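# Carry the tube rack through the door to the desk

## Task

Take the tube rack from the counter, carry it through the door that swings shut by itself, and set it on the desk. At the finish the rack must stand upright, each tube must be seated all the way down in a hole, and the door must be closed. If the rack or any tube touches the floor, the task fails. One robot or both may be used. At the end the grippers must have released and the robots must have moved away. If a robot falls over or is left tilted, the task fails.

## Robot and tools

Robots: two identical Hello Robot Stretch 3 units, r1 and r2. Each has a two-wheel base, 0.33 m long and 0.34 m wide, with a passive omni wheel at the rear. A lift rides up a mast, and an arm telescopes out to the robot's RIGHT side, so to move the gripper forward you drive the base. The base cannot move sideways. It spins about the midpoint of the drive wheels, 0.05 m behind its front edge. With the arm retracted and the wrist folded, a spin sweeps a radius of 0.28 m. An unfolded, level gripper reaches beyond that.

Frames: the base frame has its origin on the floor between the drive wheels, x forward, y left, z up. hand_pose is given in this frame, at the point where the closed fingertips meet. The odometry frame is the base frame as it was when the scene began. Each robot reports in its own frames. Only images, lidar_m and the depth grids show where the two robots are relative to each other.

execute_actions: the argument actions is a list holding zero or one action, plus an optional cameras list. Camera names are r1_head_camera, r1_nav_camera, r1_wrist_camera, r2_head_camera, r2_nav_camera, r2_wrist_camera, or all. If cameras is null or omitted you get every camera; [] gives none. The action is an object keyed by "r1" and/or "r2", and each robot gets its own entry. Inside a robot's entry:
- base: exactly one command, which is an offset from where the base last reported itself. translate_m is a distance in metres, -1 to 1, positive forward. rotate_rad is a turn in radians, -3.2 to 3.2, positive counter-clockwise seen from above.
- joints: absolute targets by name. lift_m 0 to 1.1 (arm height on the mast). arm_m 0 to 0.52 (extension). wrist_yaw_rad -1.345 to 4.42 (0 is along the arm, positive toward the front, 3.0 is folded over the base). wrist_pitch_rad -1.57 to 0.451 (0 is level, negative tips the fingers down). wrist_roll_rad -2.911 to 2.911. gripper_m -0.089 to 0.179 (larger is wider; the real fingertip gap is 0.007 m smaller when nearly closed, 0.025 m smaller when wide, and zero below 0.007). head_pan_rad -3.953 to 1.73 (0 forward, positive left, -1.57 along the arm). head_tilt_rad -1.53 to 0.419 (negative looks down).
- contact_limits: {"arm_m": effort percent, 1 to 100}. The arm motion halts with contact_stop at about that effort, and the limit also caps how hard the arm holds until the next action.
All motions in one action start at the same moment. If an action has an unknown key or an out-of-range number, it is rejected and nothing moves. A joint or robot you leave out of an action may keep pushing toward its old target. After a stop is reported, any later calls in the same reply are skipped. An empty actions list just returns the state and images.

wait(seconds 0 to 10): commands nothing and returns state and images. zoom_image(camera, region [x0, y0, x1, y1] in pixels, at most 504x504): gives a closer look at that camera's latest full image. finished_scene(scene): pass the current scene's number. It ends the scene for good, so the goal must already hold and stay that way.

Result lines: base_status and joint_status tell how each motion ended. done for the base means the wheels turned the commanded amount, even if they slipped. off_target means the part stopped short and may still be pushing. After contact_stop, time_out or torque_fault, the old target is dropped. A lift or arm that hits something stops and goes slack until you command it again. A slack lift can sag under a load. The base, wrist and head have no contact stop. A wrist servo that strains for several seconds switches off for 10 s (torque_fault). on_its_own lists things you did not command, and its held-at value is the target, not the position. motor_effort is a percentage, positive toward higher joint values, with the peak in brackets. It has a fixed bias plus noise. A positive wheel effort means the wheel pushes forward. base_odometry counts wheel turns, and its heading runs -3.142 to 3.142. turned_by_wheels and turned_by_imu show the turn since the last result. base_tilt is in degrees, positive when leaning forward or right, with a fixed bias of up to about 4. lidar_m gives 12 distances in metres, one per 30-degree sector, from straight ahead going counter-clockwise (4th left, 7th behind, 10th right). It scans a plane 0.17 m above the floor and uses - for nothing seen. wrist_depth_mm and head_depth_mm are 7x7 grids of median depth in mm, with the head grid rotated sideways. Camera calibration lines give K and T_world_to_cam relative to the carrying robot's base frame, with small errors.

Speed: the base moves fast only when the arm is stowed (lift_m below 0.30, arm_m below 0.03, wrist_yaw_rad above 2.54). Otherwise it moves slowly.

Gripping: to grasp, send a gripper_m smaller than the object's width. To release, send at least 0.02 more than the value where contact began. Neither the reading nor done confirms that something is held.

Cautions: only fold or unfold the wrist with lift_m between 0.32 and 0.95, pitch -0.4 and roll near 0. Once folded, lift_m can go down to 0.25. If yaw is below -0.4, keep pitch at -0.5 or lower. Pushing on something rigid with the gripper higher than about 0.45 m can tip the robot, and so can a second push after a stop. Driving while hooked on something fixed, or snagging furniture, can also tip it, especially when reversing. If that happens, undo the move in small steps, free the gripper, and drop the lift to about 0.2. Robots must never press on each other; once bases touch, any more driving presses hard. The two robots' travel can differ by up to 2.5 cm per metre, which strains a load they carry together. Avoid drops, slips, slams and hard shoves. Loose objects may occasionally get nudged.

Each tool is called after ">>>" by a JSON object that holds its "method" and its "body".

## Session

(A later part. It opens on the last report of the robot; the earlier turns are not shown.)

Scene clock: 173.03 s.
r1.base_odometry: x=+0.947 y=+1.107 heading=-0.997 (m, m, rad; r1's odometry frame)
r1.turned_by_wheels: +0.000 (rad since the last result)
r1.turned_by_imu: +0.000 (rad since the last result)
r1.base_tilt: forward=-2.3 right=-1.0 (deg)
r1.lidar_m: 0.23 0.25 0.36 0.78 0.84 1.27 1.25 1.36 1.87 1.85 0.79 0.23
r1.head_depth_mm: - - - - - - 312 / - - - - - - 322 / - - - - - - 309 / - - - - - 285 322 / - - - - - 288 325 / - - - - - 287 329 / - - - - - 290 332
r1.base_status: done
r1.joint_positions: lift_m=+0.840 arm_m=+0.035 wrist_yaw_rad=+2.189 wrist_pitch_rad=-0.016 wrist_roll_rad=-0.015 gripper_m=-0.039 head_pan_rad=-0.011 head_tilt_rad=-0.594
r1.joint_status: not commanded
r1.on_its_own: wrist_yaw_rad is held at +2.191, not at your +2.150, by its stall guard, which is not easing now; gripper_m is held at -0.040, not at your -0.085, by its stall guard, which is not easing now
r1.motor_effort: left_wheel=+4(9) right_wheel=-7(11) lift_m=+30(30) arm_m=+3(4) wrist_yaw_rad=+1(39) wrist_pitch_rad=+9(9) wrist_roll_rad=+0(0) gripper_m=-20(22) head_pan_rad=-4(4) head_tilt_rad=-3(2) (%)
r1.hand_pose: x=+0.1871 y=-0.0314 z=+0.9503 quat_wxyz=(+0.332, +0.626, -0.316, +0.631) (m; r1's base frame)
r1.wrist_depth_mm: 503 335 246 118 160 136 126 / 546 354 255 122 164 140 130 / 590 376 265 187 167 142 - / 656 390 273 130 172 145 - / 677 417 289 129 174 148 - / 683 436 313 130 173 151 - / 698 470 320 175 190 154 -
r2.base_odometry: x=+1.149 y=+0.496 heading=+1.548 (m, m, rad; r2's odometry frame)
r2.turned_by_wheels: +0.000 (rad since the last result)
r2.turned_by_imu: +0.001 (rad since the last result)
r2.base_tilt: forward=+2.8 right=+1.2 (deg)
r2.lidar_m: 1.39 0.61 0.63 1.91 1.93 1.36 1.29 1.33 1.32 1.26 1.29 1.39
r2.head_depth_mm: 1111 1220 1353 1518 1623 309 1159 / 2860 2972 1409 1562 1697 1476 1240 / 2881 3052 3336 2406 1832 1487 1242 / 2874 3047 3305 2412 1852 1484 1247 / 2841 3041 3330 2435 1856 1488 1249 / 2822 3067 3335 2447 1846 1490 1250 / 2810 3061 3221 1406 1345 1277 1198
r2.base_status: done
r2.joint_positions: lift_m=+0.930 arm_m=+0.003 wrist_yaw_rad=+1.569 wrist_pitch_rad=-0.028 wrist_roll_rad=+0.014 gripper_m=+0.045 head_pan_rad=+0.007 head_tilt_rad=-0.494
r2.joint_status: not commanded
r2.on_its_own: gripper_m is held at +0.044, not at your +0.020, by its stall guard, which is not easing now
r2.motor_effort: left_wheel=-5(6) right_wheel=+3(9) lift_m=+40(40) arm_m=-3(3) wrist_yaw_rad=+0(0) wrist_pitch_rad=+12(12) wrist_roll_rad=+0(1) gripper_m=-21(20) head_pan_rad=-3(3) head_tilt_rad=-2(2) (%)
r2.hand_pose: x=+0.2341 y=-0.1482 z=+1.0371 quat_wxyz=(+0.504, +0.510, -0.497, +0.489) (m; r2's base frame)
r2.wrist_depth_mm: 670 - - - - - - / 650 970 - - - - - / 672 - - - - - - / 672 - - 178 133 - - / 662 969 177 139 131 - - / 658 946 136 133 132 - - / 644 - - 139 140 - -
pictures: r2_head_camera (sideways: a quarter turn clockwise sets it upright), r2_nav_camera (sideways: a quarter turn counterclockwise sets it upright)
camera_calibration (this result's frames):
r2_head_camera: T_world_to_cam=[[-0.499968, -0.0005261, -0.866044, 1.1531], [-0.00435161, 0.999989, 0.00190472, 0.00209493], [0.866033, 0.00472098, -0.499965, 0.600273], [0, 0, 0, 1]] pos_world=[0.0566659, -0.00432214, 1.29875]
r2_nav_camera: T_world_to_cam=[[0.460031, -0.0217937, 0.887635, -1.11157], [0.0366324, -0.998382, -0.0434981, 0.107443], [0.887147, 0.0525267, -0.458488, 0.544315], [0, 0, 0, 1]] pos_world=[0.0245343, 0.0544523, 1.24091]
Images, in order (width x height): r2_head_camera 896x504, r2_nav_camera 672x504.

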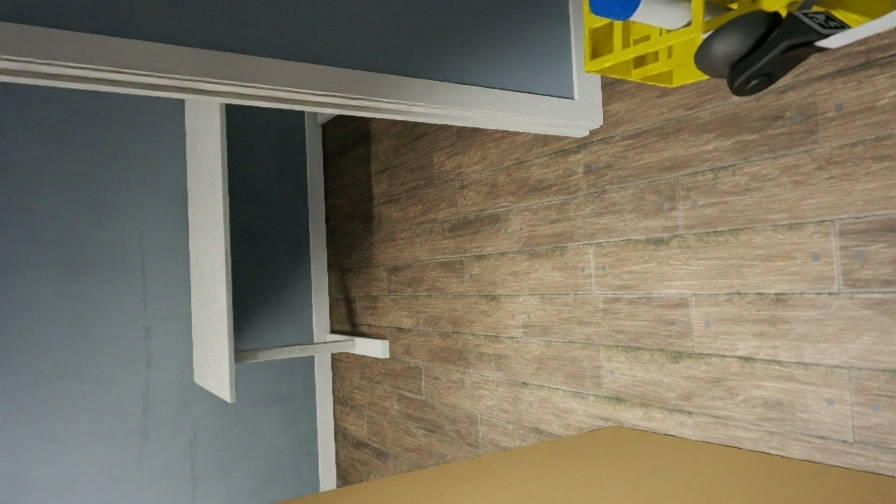

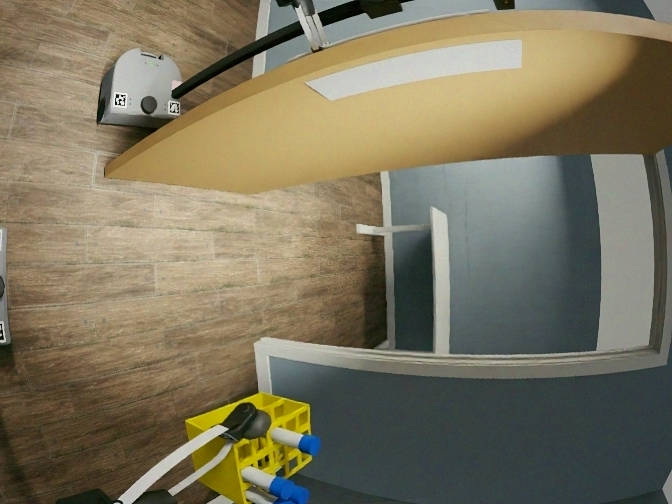

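>>> {"method": "execute_actions", "body": {"actions": [{"r2":{"base":{"translate_m":1}}}], "cameras": []}}

>>> {"method": "execute_actions", "body": {"actions": [{"r2":{"base":{"translate_m":0.85}}}], "cameras": []}}

>>> {"method": "execute_actions", "body": {"actions": [{"r1":{"joints":{"gripper_m":0.15,"wrist_yaw_rad":1.8}},"r2":{"base":{"translate_m":0.5},"joints":{"head_tilt_rad":-1.0}}}], "cameras": ["r2_head_camera","r1_nav_camera"]}}

Scene clock: 189.70 s.
r1.base_odometry: x=+0.947 y=+1.107 heading=-0.997 (m, m, rad; r1's odometry frame)
r1.turned_by_wheels: +0.000 (rad since the last result)
r1.turned_by_imu: +0.005 (rad since the last result)
r1.base_tilt: forward=-2.4 right=-0.9 (deg)
r1.lidar_m: 0.23 0.24 0.36 0.77 0.84 1.27 1.25 1.36 1.87 1.85 2.01 0.23
r1.head_depth_mm: - - - - - - 312 / - - - - - - 322 / - - - - - - 310 / - - - - - 286 321 / - - - - - 288 325 / - - - - - 288 329 / - - - - - 290 333
r1.base_status: not commanded
r1.joint_positions: lift_m=+0.840 arm_m=+0.035 wrist_yaw_rad=+2.189 wrist_pitch_rad=-0.016 wrist_roll_rad=-0.015 gripper_m=-0.039 head_pan_rad=-0.011 head_tilt_rad=-0.594
r1.joint_status: not commanded
r1.on_its_own: wrist_yaw_rad is held at +2.191, not at your +2.150, by its stall guard, which is not easing now; gripper_m is held at -0.040, not at your -0.085, by its stall guard, which is not easing now
r1.motor_effort: left_wheel=+4(4) right_wheel=-7(7) lift_m=+30(30) arm_m=+3(3) wrist_yaw_rad=+1(1) wrist_pitch_rad=+9(9) wrist_roll_rad=+0(0) gripper_m=-19(19) head_pan_rad=-4(4) head_tilt_rad=-3(3) (%)
r1.hand_pose: x=+0.1871 y=-0.0314 z=+0.9503 quat_wxyz=(+0.332, +0.626, -0.316, +0.631) (m; r1's base frame)
r1.wrist_depth_mm: 499 336 246 117 161 137 126 / 550 354 254 122 164 139 129 / 577 373 267 188 168 142 - / 649 393 274 129 173 146 - / 678 414 288 129 175 148 - / 705 441 312 130 173 151 - / 707 470 317 175 190 155 -
r2.base_odometry: x=+1.172 y=+1.496 heading=+1.548 (m, m, rad; r2's odometry frame)
r2.turned_by_wheels: +0.000 (rad since the last result)
r2.turned_by_imu: +0.002 (rad since the last result)
r2.base_tilt: forward=+2.8 right=+1.2 (deg)
r2.lidar_m: 2.07 2.55 0.48 0.45 0.46 0.59 2.29 1.80 1.27 1.21 0.49 0.49
r2.head_depth_mm: 2081 2256 2137 2305 1820 309 1154 / 2076 2245 2509 2419 1826 1479 1244 / 2046 2217 2511 2427 1845 1484 1244 / 2045 2212 2495 2427 1845 1479 1244 / 2024 2244 2035 2433 1854 1488 1247 / 2011 2212 2049 2344 1862 1493 1254 / 1992 2194 2390 2461 1871 1496 1252
r2.base_status: done
r2.joint_positions: lift_m=+0.930 arm_m=+0.003 wrist_yaw_rad=+1.569 wrist_pitch_rad=-0.028 wrist_roll_rad=+0.014 gripper_m=+0.045 head_pan_rad=+0.007 head_tilt_rad=-0.494
r2.joint_status: not commanded
r2.on_its_own: gripper_m is held at +0.044, not at your +0.020, by its stall guard, which is not easing now
r2.motor_effort: left_wheel=-4(6) right_wheel=+3(9) lift_m=+39(39) arm_m=-3(3) wrist_yaw_rad=+1(0) wrist_pitch_rad=+13(12) wrist_roll_rad=+0(0) gripper_m=-22(20) head_pan_rad=-2(3) head_tilt_rad=-2(2) (%)
r2.hand_pose: x=+0.2341 y=-0.1482 z=+1.0371 quat_wxyz=(+0.504, +0.510, -0.497, +0.489) (m; r2's base frame)
r2.wrist_depth_mm: - - - - - 340 237 / - - - - - 323 247 / - - - - - 323 255 / - - - 176 - 325 266 / - - 176 139 132 323 277 / - - 135 133 132 307 294 / - - - 140 141 370 319
pictures: none
No camera images: the call's "cameras" was empty. Leave "cameras" out to get every camera's image.

Scene clock: 199.30 s.
r1.base_odometry: x=+0.947 y=+1.107 heading=-0.997 (m, m, rad; r1's odometry frame)
r1.turned_by_wheels: +0.000 (rad since the last result)
r1.turned_by_imu: +0.003 (rad since the last result)
r1.base_tilt: forward=-2.4 right=-1.0 (deg)
r1.lidar_m: 0.23 0.25 0.36 0.77 0.84 1.27 1.25 1.35 1.87 1.85 2.01 0.23
r1.head_depth_mm: - - - - - - 312 / - - - - - - 322 / - - - - - - 310 / - - - - - 285 321 / - - - - - 288 325 / - - - - - 288 329 / - - - - - 290 332
r1.base_status: not commanded
r1.joint_positions: lift_m=+0.840 arm_m=+0.035 wrist_yaw_rad=+2.189 wrist_pitch_rad=-0.016 wrist_roll_rad=-0.015 gripper_m=-0.039 head_pan_rad=-0.011 head_tilt_rad=-0.594
r1.joint_status: not commanded
r1.on_its_own: wrist_yaw_rad is held at +2.191, not at your +2.150, by its stall guard, which is not easing now; gripper_m is held at -0.040, not at your -0.085, by its stall guard, which is not easing now
r1.motor_effort: left_wheel=+4(4) right_wheel=-7(7) lift_m=+30(30) arm_m=+4(3) wrist_yaw_rad=+1(1) wrist_pitch_rad=+9(9) wrist_roll_rad=+0(0) gripper_m=-20(20) head_pan_rad=-4(5) head_tilt_rad=-3(3) (%)
r1.hand_pose: x=+0.1871 y=-0.0314 z=+0.9503 quat_wxyz=(+0.332, +0.626, -0.316, +0.631) (m; r1's base frame)
r1.wrist_depth_mm: 514 335 245 118 161 137 127 / 552 351 255 122 164 140 130 / 594 373 265 188 168 142 - / 651 388 275 130 173 145 - / 665 416 289 129 175 148 - / 685 440 316 130 173 151 - / 707 466 318 175 189 154 -
r2.base_odometry: x=+1.191 y=+2.346 heading=+1.548 (m, m, rad; r2's odometry frame)
r2.turned_by_wheels: +0.000 (rad since the last result)
r2.turned_by_imu: +0.001 (rad since the last result)
r2.base_tilt: forward=+2.7 right=+1.3 (deg)
r2.lidar_m: 1.63 1.25 2.22 1.89 0.68 0.72 3.14 0.50 0.52 1.16 1.20 1.46
r2.head_depth_mm: 1359 1501 1583 1136 1818 309 1156 / 1353 1490 1577 1142 1831 1476 1243 / 1347 1483 1568 1090 1847 1486 1243 / 1342 1477 1562 1100 1838 1484 1249 / 1332 1463 1546 1100 1844 1493 1253 / 1323 1452 1534 1107 1846 1493 1246 / 1317 1451 1540 1113 1699 1501 1254
r2.base_status: done
r2.joint_positions: lift_m=+0.930 arm_m=+0.003 wrist_yaw_rad=+1.569 wrist_pitch_rad=-0.028 wrist_roll_rad=+0.014 gripper_m=+0.045 head_pan_rad=+0.007 head_tilt_rad=-0.494
r2.joint_status: not commanded
r2.on_its_own: gripper_m is held at +0.044, not at your +0.020, by its stall guard, which is not easing now
r2.motor_effort: left_wheel=-4(6) right_wheel=+3(8) lift_m=+40(40) arm_m=-3(3) wrist_yaw_rad=+0(0) wrist_pitch_rad=+12(12) wrist_roll_rad=+0(0) gripper_m=-20(20) head_pan_rad=-2(2) head_tilt_rad=-2(2) (%)
r2.hand_pose: x=+0.2341 y=-0.1482 z=+1.0371 quat_wxyz=(+0.504, +0.510, -0.497, +0.489) (m; r2's base frame)
r2.wrist_depth_mm: - - - - - - - / - - - - - - - / - - - - - - - / - - - 175 - - - / - 987 176 140 132 - - / - - 135 132 132 - - / - - - 140 140 - -
pictures: none
No camera images: the call's "cameras" was empty. Leave "cameras" out to get every camera's image.

Scene clock: 205.47 s.
r1.base_odometry: x=+0.947 y=+1.107 heading=-0.997 (m, m, rad; r1's odometry frame)
r1.turned_by_wheels: +0.000 (rad since the last result)
r1.turned_by_imu: +0.190 (rad since the last result)
r1.base_tilt: forward=-2.5 right=-0.9 (deg)
r1.lidar_m: 1.40 0.87 0.77 0.78 0.93 1.28 1.28 1.53 1.86 1.86 2.12 1.89
r1.head_depth_mm: 1479 1615 1797 1988 1845 1468 1222 / 1525 1675 1838 2067 1846 1472 1223 / 1568 1717 1912 2149 1846 1475 1250 / 1612 1773 1965 2171 1850 1478 1223 / 1639 1781 1942 2129 1870 1475 1225 / 1379 1469 1534 1625 1676 1480 1231 / 1146 1200 1233 1315 1373 1398 1233
r1.base_status: not commanded
r1.joint_positions: lift_m=+0.840 arm_m=+0.035 wrist_yaw_rad=+1.800 wrist_pitch_rad=-0.017 wrist_roll_rad=-0.015 gripper_m=+0.150 head_pan_rad=-0.012 head_tilt_rad=-0.598
r1.joint_status: all done
r1.motor_effort: left_wheel=+0(33) right_wheel=+0(57) lift_m=+28(30) arm_m=+2(8) wrist_yaw_rad=-1(86) wrist_pitch_rad=+9(12) wrist_roll_rad=+0(0) gripper_m=+0(81) head_pan_rad=-4(5) head_tilt_rad=-1(3) (%)
r1.hand_pose: x=+0.2277 y=-0.1217 z=+0.9503 quat_wxyz=(+0.448, +0.553, -0.431, +0.555) (m; r1's base frame)
r1.wrist_depth_mm: 734 893 - - - - - / 737 919 - - - - - / 738 909 - - - - - / 757 918 - - - - - / 761 893 - - - - - / 755 - - - - - - / 747 - - - - - -
r2.base_odometry: x=+1.203 y=+2.846 heading=+1.548 (m, m, rad; r2's odometry frame)
r2.turned_by_wheels: +0.000 (rad since the last result)
r2.turned_by_imu: +0.001 (rad since the last result)
r2.base_tilt: forward=+2.8 right=+1.4 (deg)
r2.lidar_m: 1.13 0.80 1.54 2.63 1.34 1.01 0.97 0.93 1.20 1.14 1.07 1.09
r2.head_depth_mm: 974 832 315 323 1297 1187 1084 / 975 829 710 672 1310 1183 1085 / 978 830 723 661 1303 1188 1114 / 981 833 725 663 1308 1187 1110 / 979 834 726 664 1309 1187 1111 / 971 833 728 664 1313 1190 1085 / 969 837 726 654 1296 1189 1083
r2.base_status: done
r2.joint_positions: lift_m=+0.930 arm_m=+0.003 wrist_yaw_rad=+1.569 wrist_pitch_rad=-0.028 wrist_roll_rad=+0.014 gripper_m=+0.045 head_pan_rad=+0.007 head_tilt_rad=-0.987
r2.joint_status: all done
r2.on_its_own: gripper_m is held at +0.044, not at your +0.020, by its stall guard, which is not easing now
r2.motor_effort: left_wheel=-5(7) right_wheel=+3(9) lift_m=+40(39) arm_m=-3(3) wrist_yaw_rad=+0(1) wrist_pitch_rad=+12(12) wrist_roll_rad=+0(0) gripper_m=-21(20) head_pan_rad=-4(3) head_tilt_rad=-4(22) (%)
r2.hand_pose: x=+0.2341 y=-0.1482 z=+1.0371 quat_wxyz=(+0.504, +0.510, -0.497, +0.489) (m; r2's base frame)
r2.wrist_depth_mm: 934 970 974 945 990 980 - / 978 997 - - - - - / - - - - - - - / - - - 175 - - - / - 916 177 140 132 950 972 / 686 659 135 132 132 697 646 / 522 523 477 140 141 518 518
pictures: r1_nav_camera (sideways: a quarter turn counterclockwise sets it upright), r2_head_camera (sideways: a quarter turn clockwise sets it upright)
camera_calibration (this result's frames):
r1_nav_camera: T_world_to_cam=[[0.55913, -0.00471904, 0.829066, -1.04455], [0.00827677, -0.999902, -0.0112734, 0.0670674], [0.829039, 0.0131653, -0.559036, 0.677244], [0, 0, 0, 1]] pos_world=[0.0220206, 0.0532155, 1.24536]
r2_head_camera: T_world_to_cam=[[-0.850486, -0.00276718, -0.525991, 0.712072], [-0.00347914, 0.999994, 0.000364644, 0.00409536], [0.525987, 0.00214012, -0.85049, 1.05825], [0, 0, 0, 1]] pos_world=[0.0489952, -0.00438969, 1.27457]
Images, in order (width x height): r1_nav_camera 672x504, r2_head_camera 896x504.

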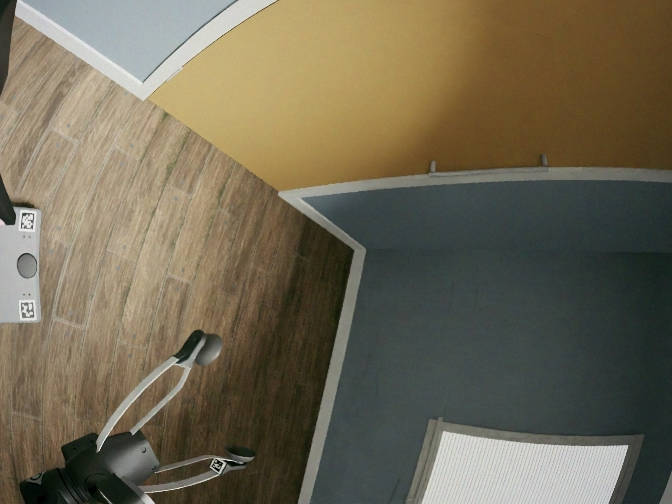

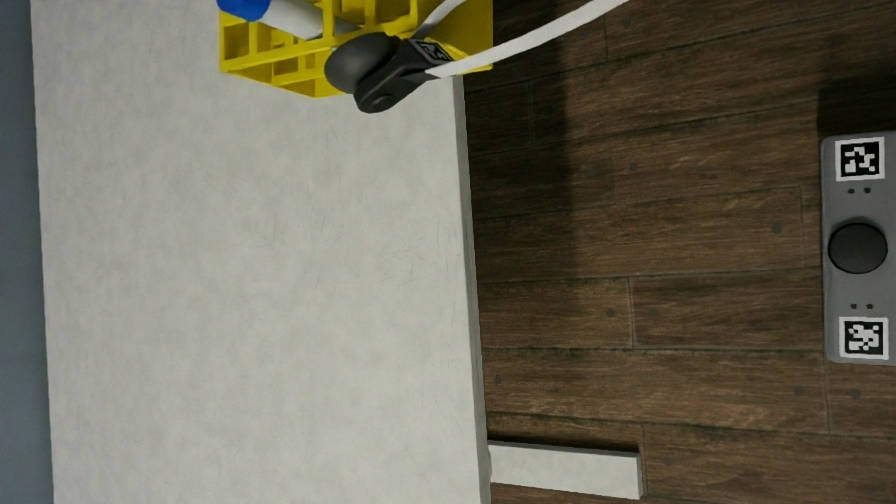

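>>> {"method": "execute_actions", "body": {"actions": [{"r2":{"base":{"translate_m":0.3},"joints":{"lift_m":0.72}}}], "cameras": []}}

>>> {"method": "execute_actions", "body": {"actions": [{"r2":{"joints":{"lift_m":0.69}}}], "cameras": ["r2_wrist_camera"]}}

Scene clock: 216.63 s.
r1.base_odometry: x=+0.947 y=+1.107 heading=-0.997 (m, m, rad; r1's odometry frame)
r1.turned_by_wheels: +0.000 (rad since the last result)
r1.turned_by_imu: +0.002 (rad since the last result)
r1.base_tilt: forward=-2.4 right=-0.9 (deg)
r1.lidar_m: 1.40 0.87 0.77 0.77 0.93 1.27 1.28 1.53 1.85 1.86 2.12 1.89
r1.head_depth_mm: 1482 1607 1791 1989 1827 1477 1218 / 1522 1686 1830 2061 1844 1478 1221 / 1566 1713 1904 2132 1844 1472 1251 / 1611 1770 1978 2164 1842 1473 1221 / 1627 1775 1943 2143 1857 1473 1225 / 1382 1460 1536 1633 1684 1484 1229 / 1152 1196 1239 1313 1379 1403 1240
r1.base_status: not commanded
r1.joint_positions: lift_m=+0.840 arm_m=+0.035 wrist_yaw_rad=+1.800 wrist_pitch_rad=-0.017 wrist_roll_rad=-0.015 gripper_m=+0.150 head_pan_rad=-0.012 head_tilt_rad=-0.598
r1.joint_status: not commanded
r1.motor_effort: left_wheel=+1(1) right_wheel=+0(0) lift_m=+27(28) arm_m=+2(2) wrist_yaw_rad=-1(0) wrist_pitch_rad=+9(9) wrist_roll_rad=+0(0) gripper_m=+0(0) head_pan_rad=-4(4) head_tilt_rad=+0(1) (%)
r1.hand_pose: x=+0.2277 y=-0.1217 z=+0.9503 quat_wxyz=(+0.448, +0.553, -0.431, +0.555) (m; r1's base frame)
r1.wrist_depth_mm: 726 902 - - - - - / 752 878 - - - - - / 779 902 - - - - - / 756 920 - - - - - / 757 894 - - - - - / 776 - - - - - - / 753 - - - - - -
r2.base_odometry: x=+1.210 y=+3.146 heading=+1.548 (m, m, rad; r2's odometry frame)
r2.turned_by_wheels: +0.000 (rad since the last result)
r2.turned_by_imu: +0.001 (rad since the last result)
r2.base_tilt: forward=+2.7 right=+1.2 (deg)
r2.lidar_m: 0.83 0.61 0.57 2.64 1.78 1.33 1.26 1.21 1.19 1.13 0.89 0.88
r2.head_depth_mm: 784 830 723 618 463 534 - / 779 829 724 549 506 521 1058 / 774 830 723 641 574 521 494 / 768 831 724 640 574 521 495 / 765 833 725 642 575 522 489 / 756 834 726 642 576 522 1049 / 751 828 727 645 576 522 1052
r2.base_status: done
r2.joint_positions: lift_m=+0.720 arm_m=+0.003 wrist_yaw_rad=+1.569 wrist_pitch_rad=-0.028 wrist_roll_rad=+0.014 gripper_m=+0.045 head_pan_rad=+0.007 head_tilt_rad=-0.988
r2.joint_status: all done
r2.on_its_own: gripper_m is held at +0.044, not at your +0.020, by its stall guard, which is not easing now
r2.motor_effort: left_wheel=-5(6) right_wheel=+4(8) lift_m=+21(36) arm_m=-3(3) wrist_yaw_rad=+0(0) wrist_pitch_rad=+13(13) wrist_roll_rad=+0(0) gripper_m=-21(20) head_pan_rad=-3(2) head_tilt_rad=-4(4) (%)
r2.hand_pose: x=+0.2341 y=-0.1482 z=+0.8277 quat_wxyz=(+0.504, +0.510, -0.496, +0.489) (m; r2's base frame)
r2.wrist_depth_mm: 679 681 691 701 682 701 697 / 719 707 723 742 719 743 730 / 728 758 774 751 765 789 790 / 691 682 647 175 333 666 659 / 414 414 177 139 132 410 404 / 301 301 135 133 132 314 297 / 236 238 216 140 140 235 233
pictures: none
No camera images: the call's "cameras" was empty. Leave "cameras" out to get every camera's image.

Scene clock: 217.70 s.
r1.base_odometry: x=+0.947 y=+1.107 heading=-0.997 (m, m, rad; r1's odometry frame)
r1.turned_by_wheels: +0.000 (rad since the last result)
r1.turned_by_imu: +0.000 (rad since the last result)
r1.base_tilt: forward=-2.4 right=-0.9 (deg)
r1.lidar_m: 1.40 0.87 0.77 0.77 0.93 1.28 1.28 1.53 1.86 1.86 2.12 1.90
r1.head_depth_mm: 1489 1633 1789 1991 1824 1463 1217 / 1524 1670 1832 2055 1838 1472 1222 / 1566 1719 1887 2129 1848 1468 1250 / 1609 1777 1962 2188 1844 1468 1230 / 1628 1780 1939 2137 1852 1478 1229 / 1390 1465 1535 1634 1676 1476 1227 / 1148 1198 1236 1314 1384 1407 1234
r1.base_status: not commanded
r1.joint_positions: lift_m=+0.840 arm_m=+0.035 wrist_yaw_rad=+1.800 wrist_pitch_rad=-0.017 wrist_roll_rad=-0.015 gripper_m=+0.150 head_pan_rad=-0.012 head_tilt_rad=-0.598
r1.joint_status: not commanded
r1.motor_effort: left_wheel=+0(1) right_wheel=+0(0) lift_m=+28(28) arm_m=+2(2) wrist_yaw_rad=-1(1) wrist_pitch_rad=+9(9) wrist_roll_rad=+0(0) gripper_m=+0(0) head_pan_rad=-4(4) head_tilt_rad=-1(1) (%)
r1.hand_pose: x=+0.2277 y=-0.1217 z=+0.9503 quat_wxyz=(+0.448, +0.553, -0.431, +0.555) (m; r1's base frame)
r1.wrist_depth_mm: 746 911 - - - - - / 756 901 - - - - - / 741 884 - - - - - / 734 930 - - - - - / 758 917 - - - - - / 755 - - - - - - / 752 - - - - - -
r2.base_odometry: x=+1.210 y=+3.146 heading=+1.548 (m, m, rad; r2's odometry frame)
r2.turned_by_wheels: +0.000 (rad since the last result)
r2.turned_by_imu: +0.000 (rad since the last result)
r2.base_tilt: forward=+2.8 right=+1.2 (deg)
r2.lidar_m: 0.83 0.61 0.57 2.64 1.79 1.33 1.27 1.21 1.18 1.13 0.89 0.88
r2.head_depth_mm: 785 831 722 640 495 534 - / 778 831 721 578 531 520 1061 / 772 829 722 639 574 521 494 / 769 835 724 640 575 521 494 / 762 833 724 641 575 522 489 / 754 835 726 643 577 522 1052 / 749 828 726 643 577 523 1045
r2.base_status: not commanded
r2.joint_positions: lift_m=+0.690 arm_m=+0.003 wrist_yaw_rad=+1.569 wrist_pitch_rad=-0.029 wrist_roll_rad=+0.014 gripper_m=+0.045 head_pan_rad=+0.007 head_tilt_rad=-0.988
r2.joint_status: all done
r2.on_its_own: gripper_m is held at +0.044, not at your +0.020, by its stall guard, which is not easing now
r2.motor_effort: left_wheel=-4(4) right_wheel=+4(3) lift_m=+20(23) arm_m=-3(3) wrist_yaw_rad=+0(0) wrist_pitch_rad=+13(13) wrist_roll_rad=+0(0) gripper_m=-21(21) head_pan_rad=-2(2) head_tilt_rad=-4(4) (%)
r2.hand_pose: x=+0.2341 y=-0.1482 z=+0.7977 quat_wxyz=(+0.504, +0.510, -0.496, +0.489) (m; r2's base frame)
r2.wrist_depth_mm: 689 684 693 709 703 684 715 / 719 716 741 727 727 733 754 / 727 740 753 744 754 772 789 / 547 549 539 175 285 536 532 / 342 339 178 140 132 339 335 / 249 247 136 132 132 259 246 / 194 194 180 140 141 194 194
pictures: r2_wrist_camera
camera_calibration (this result's frames):
r2_wrist_camera: T_world_to_cam=[[0.00102241, -0.999944, -0.0105082, -0.141631], [-0.258609, 0.00988633, -0.965931, 0.858382], [0.965981, 0.00370509, -0.258585, 0.145213], [0, 0, 0, 1]] pos_world=[0.0818578, -0.150648, 0.8652]
Images, in order (width x height): r2_wrist_camera 644x364.

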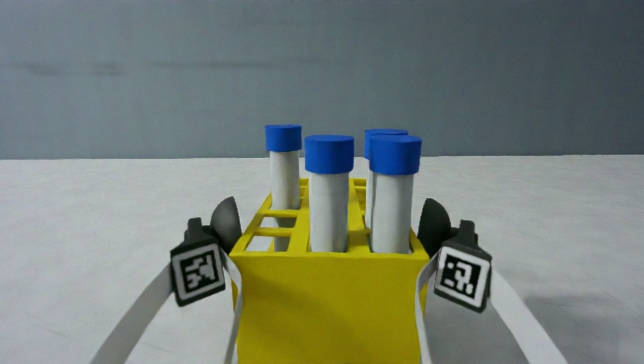

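>>> {"method": "execute_actions", "body": {"actions": [{"r2":{"joints":{"lift_m":0.685,"gripper_m":0.17}}}], "cameras": []}}

>>> {"method": "execute_actions", "body": {"actions": [{"r2":{"base":{"translate_m":-0.35}}}], "cameras": []}}

>>> {"method": "finished_scene", "body": {"scene": 1}}

Scene clock: 225.53 s.
r1.base_odometry: x=+0.947 y=+1.107 heading=-0.997 (m, m, rad; r1's odometry frame)
r1.turned_by_wheels: +0.000 (rad since the last result)
r1.turned_by_imu: +0.001 (rad since the last result)
r1.base_tilt: forward=-2.5 right=-1.0 (deg)
r1.lidar_m: 1.40 0.87 0.77 0.77 0.93 1.28 1.27 1.53 1.85 1.86 2.12 1.89
r1.head_depth_mm: 1482 1620 1785 2009 1823 1461 1228 / 1530 1660 1847 2066 1829 1469 1224 / 1574 1722 1914 2133 1837 1482 1252 / 1604 1772 1970 2188 1860 1470 1230 / 1633 1766 1933 2145 1847 1476 1226 / 1388 1449 1541 1627 1674 1480 1236 / 1146 1200 1240 1305 1379 1398 1228
r1.base_status: not commanded
r1.joint_positions: lift_m=+0.840 arm_m=+0.035 wrist_yaw_rad=+1.800 wrist_pitch_rad=-0.017 wrist_roll_rad=-0.015 gripper_m=+0.150 head_pan_rad=-0.012 head_tilt_rad=-0.598
r1.joint_status: not commanded
r1.motor_effort: left_wheel=+1(1) right_wheel=+0(0) lift_m=+28(28) arm_m=+2(2) wrist_yaw_rad=-1(1) wrist_pitch_rad=+9(9) wrist_roll_rad=+0(0) gripper_m=+0(1) head_pan_rad=-4(4) head_tilt_rad=-1(0) (%)
r1.hand_pose: x=+0.2277 y=-0.1217 z=+0.9503 quat_wxyz=(+0.448, +0.553, -0.431, +0.555) (m; r1's base frame)
r1.wrist_depth_mm: 725 881 - - - - - / 727 905 - - - - - / 733 918 - - - - - / 763 908 - - - - - / 743 907 - - - - - / 759 - - - - - - / 731 - - - - - -
r2.base_odometry: x=+1.210 y=+3.146 heading=+1.548 (m, m, rad; r2's odometry frame)
r2.turned_by_wheels: +0.000 (rad since the last result)
r2.turned_by_imu: +0.001 (rad since the last result)
r2.base_tilt: forward=+2.9 right=+1.3 (deg)
r2.lidar_m: 0.83 0.61 0.57 2.64 1.78 1.33 1.27 1.22 1.18 1.13 0.89 0.88
r2.head_depth_mm: 781 830 722 638 498 534 - / 779 828 720 607 539 520 1057 / 772 832 722 640 583 521 495 / 767 832 725 642 574 521 495 / 763 833 723 640 575 522 489 / 759 836 726 643 576 522 1050 / 751 828 728 643 576 523 1047
r2.base_status: not commanded
r2.joint_positions: lift_m=+0.685 arm_m=+0.003 wrist_yaw_rad=+1.569 wrist_pitch_rad=-0.021 wrist_roll_rad=+0.014 gripper_m=+0.170 head_pan_rad=+0.007 head_tilt_rad=-0.988
r2.joint_status: all done
r2.motor_effort: left_wheel=-5(4) right_wheel=+4(3) lift_m=+20(21) arm_m=-3(3) wrist_yaw_rad=+0(0) wrist_pitch_rad=+9(13) wrist_roll_rad=+0(0) gripper_m=-1(83) head_pan_rad=-3(2) head_tilt_rad=-4(4) (%)
r2.hand_pose: x=+0.2343 y=-0.1482 z=+0.7947 quat_wxyz=(+0.503, +0.508, -0.498, +0.491) (m; r2's base frame)
r2.wrist_depth_mm: 681 688 703 704 717 716 703 / 716 711 713 720 723 727 743 / 768 745 754 748 756 767 785 / 538 552 543 173 132 538 548 / 337 362 311 152 152 343 329 / 259 231 219 131 131 242 250 / 183 190 175 138 139 190 183
pictures: none
No camera images: the call's "cameras" was empty. Leave "cameras" out to get every camera's image.

Scene clock: 230.43 s.
r1.base_odometry: x=+0.947 y=+1.107 heading=-0.997 (m, m, rad; r1's odometry frame)
r1.turned_by_wheels: +0.000 (rad since the last result)
r1.turned_by_imu: +0.001 (rad since the last result)
r1.base_tilt: forward=-2.5 right=-0.9 (deg)
r1.lidar_m: 1.40 0.87 0.77 0.78 0.93 1.27 1.28 1.53 1.85 1.86 2.12 1.90
r1.head_depth_mm: 1489 1626 1789 1982 1848 1472 1221 / 1530 1679 1841 2065 1829 1472 1220 / 1555 1732 1910 2130 1868 1474 1255 / 1621 1765 1970 2163 1837 1470 1222 / 1630 1777 1948 2162 1861 1482 1231 / 1390 1460 1543 1625 1684 1491 1232 / 1150 1202 1236 1313 1375 1399 1232
r1.base_status: not commanded
r1.joint_positions: lift_m=+0.840 arm_m=+0.035 wrist_yaw_rad=+1.800 wrist_pitch_rad=-0.017 wrist_roll_rad=-0.015 gripper_m=+0.150 head_pan_rad=-0.012 head_tilt_rad=-0.598
r1.joint_status: not commanded
r1.motor_effort: left_wheel=+1(0) right_wheel=+0(0) lift_m=+27(28) arm_m=+2(2) wrist_yaw_rad=-1(1) wrist_pitch_rad=+9(9) wrist_roll_rad=+0(0) gripper_m=+0(0) head_pan_rad=-4(4) head_tilt_rad=-1(0) (%)
r1.hand_pose: x=+0.2277 y=-0.1217 z=+0.9503 quat_wxyz=(+0.448, +0.553, -0.431, +0.555) (m; r1's base frame)
r1.wrist_depth_mm: 743 887 - - - - - / 746 896 - - - - - / 763 886 - - - - - / 747 878 - - - - - / 762 905 - - - - - / 757 - - - - - - / 751 - - - - - -
r2.base_odometry: x=+1.201 y=+2.796 heading=+1.548 (m, m, rad; r2's odometry frame)
r2.turned_by_wheels: +0.000 (rad since the last result)
r2.turned_by_imu: +0.000 (rad since the last result)
r2.base_tilt: forward=+2.7 right=+1.3 (deg)
r2.lidar_m: 1.18 0.84 1.61 2.62 1.26 0.96 0.92 0.89 1.15 1.14 1.12 1.10
r2.head_depth_mm: 973 829 723 1408 1306 1217 - / 974 811 698 1404 1306 1183 1086 / 978 830 711 1412 1325 1182 1111 / 978 832 723 1383 1307 1187 1115 / 981 834 724 1389 1308 1188 1113 / 979 836 725 1394 1307 1188 1089 / 985 834 726 1306 1296 1188 1085
r2.base_status: done
r2.joint_positions: lift_m=+0.685 arm_m=+0.003 wrist_yaw_rad=+1.569 wrist_pitch_rad=-0.021 wrist_roll_rad=+0.014 gripper_m=+0.170 head_pan_rad=+0.007 head_tilt_rad=-0.988
r2.joint_status: not commanded
r2.motor_effort: left_wheel=-4(10) right_wheel=+3(5) lift_m=+20(19) arm_m=-3(3) wrist_yaw_rad=-1(1) wrist_pitch_rad=+9(10) wrist_roll_rad=+0(0) gripper_m=-1(1) head_pan_rad=-3(3) head_tilt_rad=-4(4) (%)
r2.hand_pose: x=+0.2343 y=-0.1482 z=+0.7948 quat_wxyz=(+0.502, +0.508, -0.498, +0.491) (m; r2's base frame)
r2.wrist_depth_mm: - - - - - - - / - - - - - - - / - - - - - - - / 548 548 546 485 534 539 547 / 368 367 364 364 367 398 396 / - - - - - - - / - - - - - - 866
pictures: none
No camera images: the call's "cameras" was empty. Leave "cameras" out to get every camera's image.

The scene is finished: the task was done.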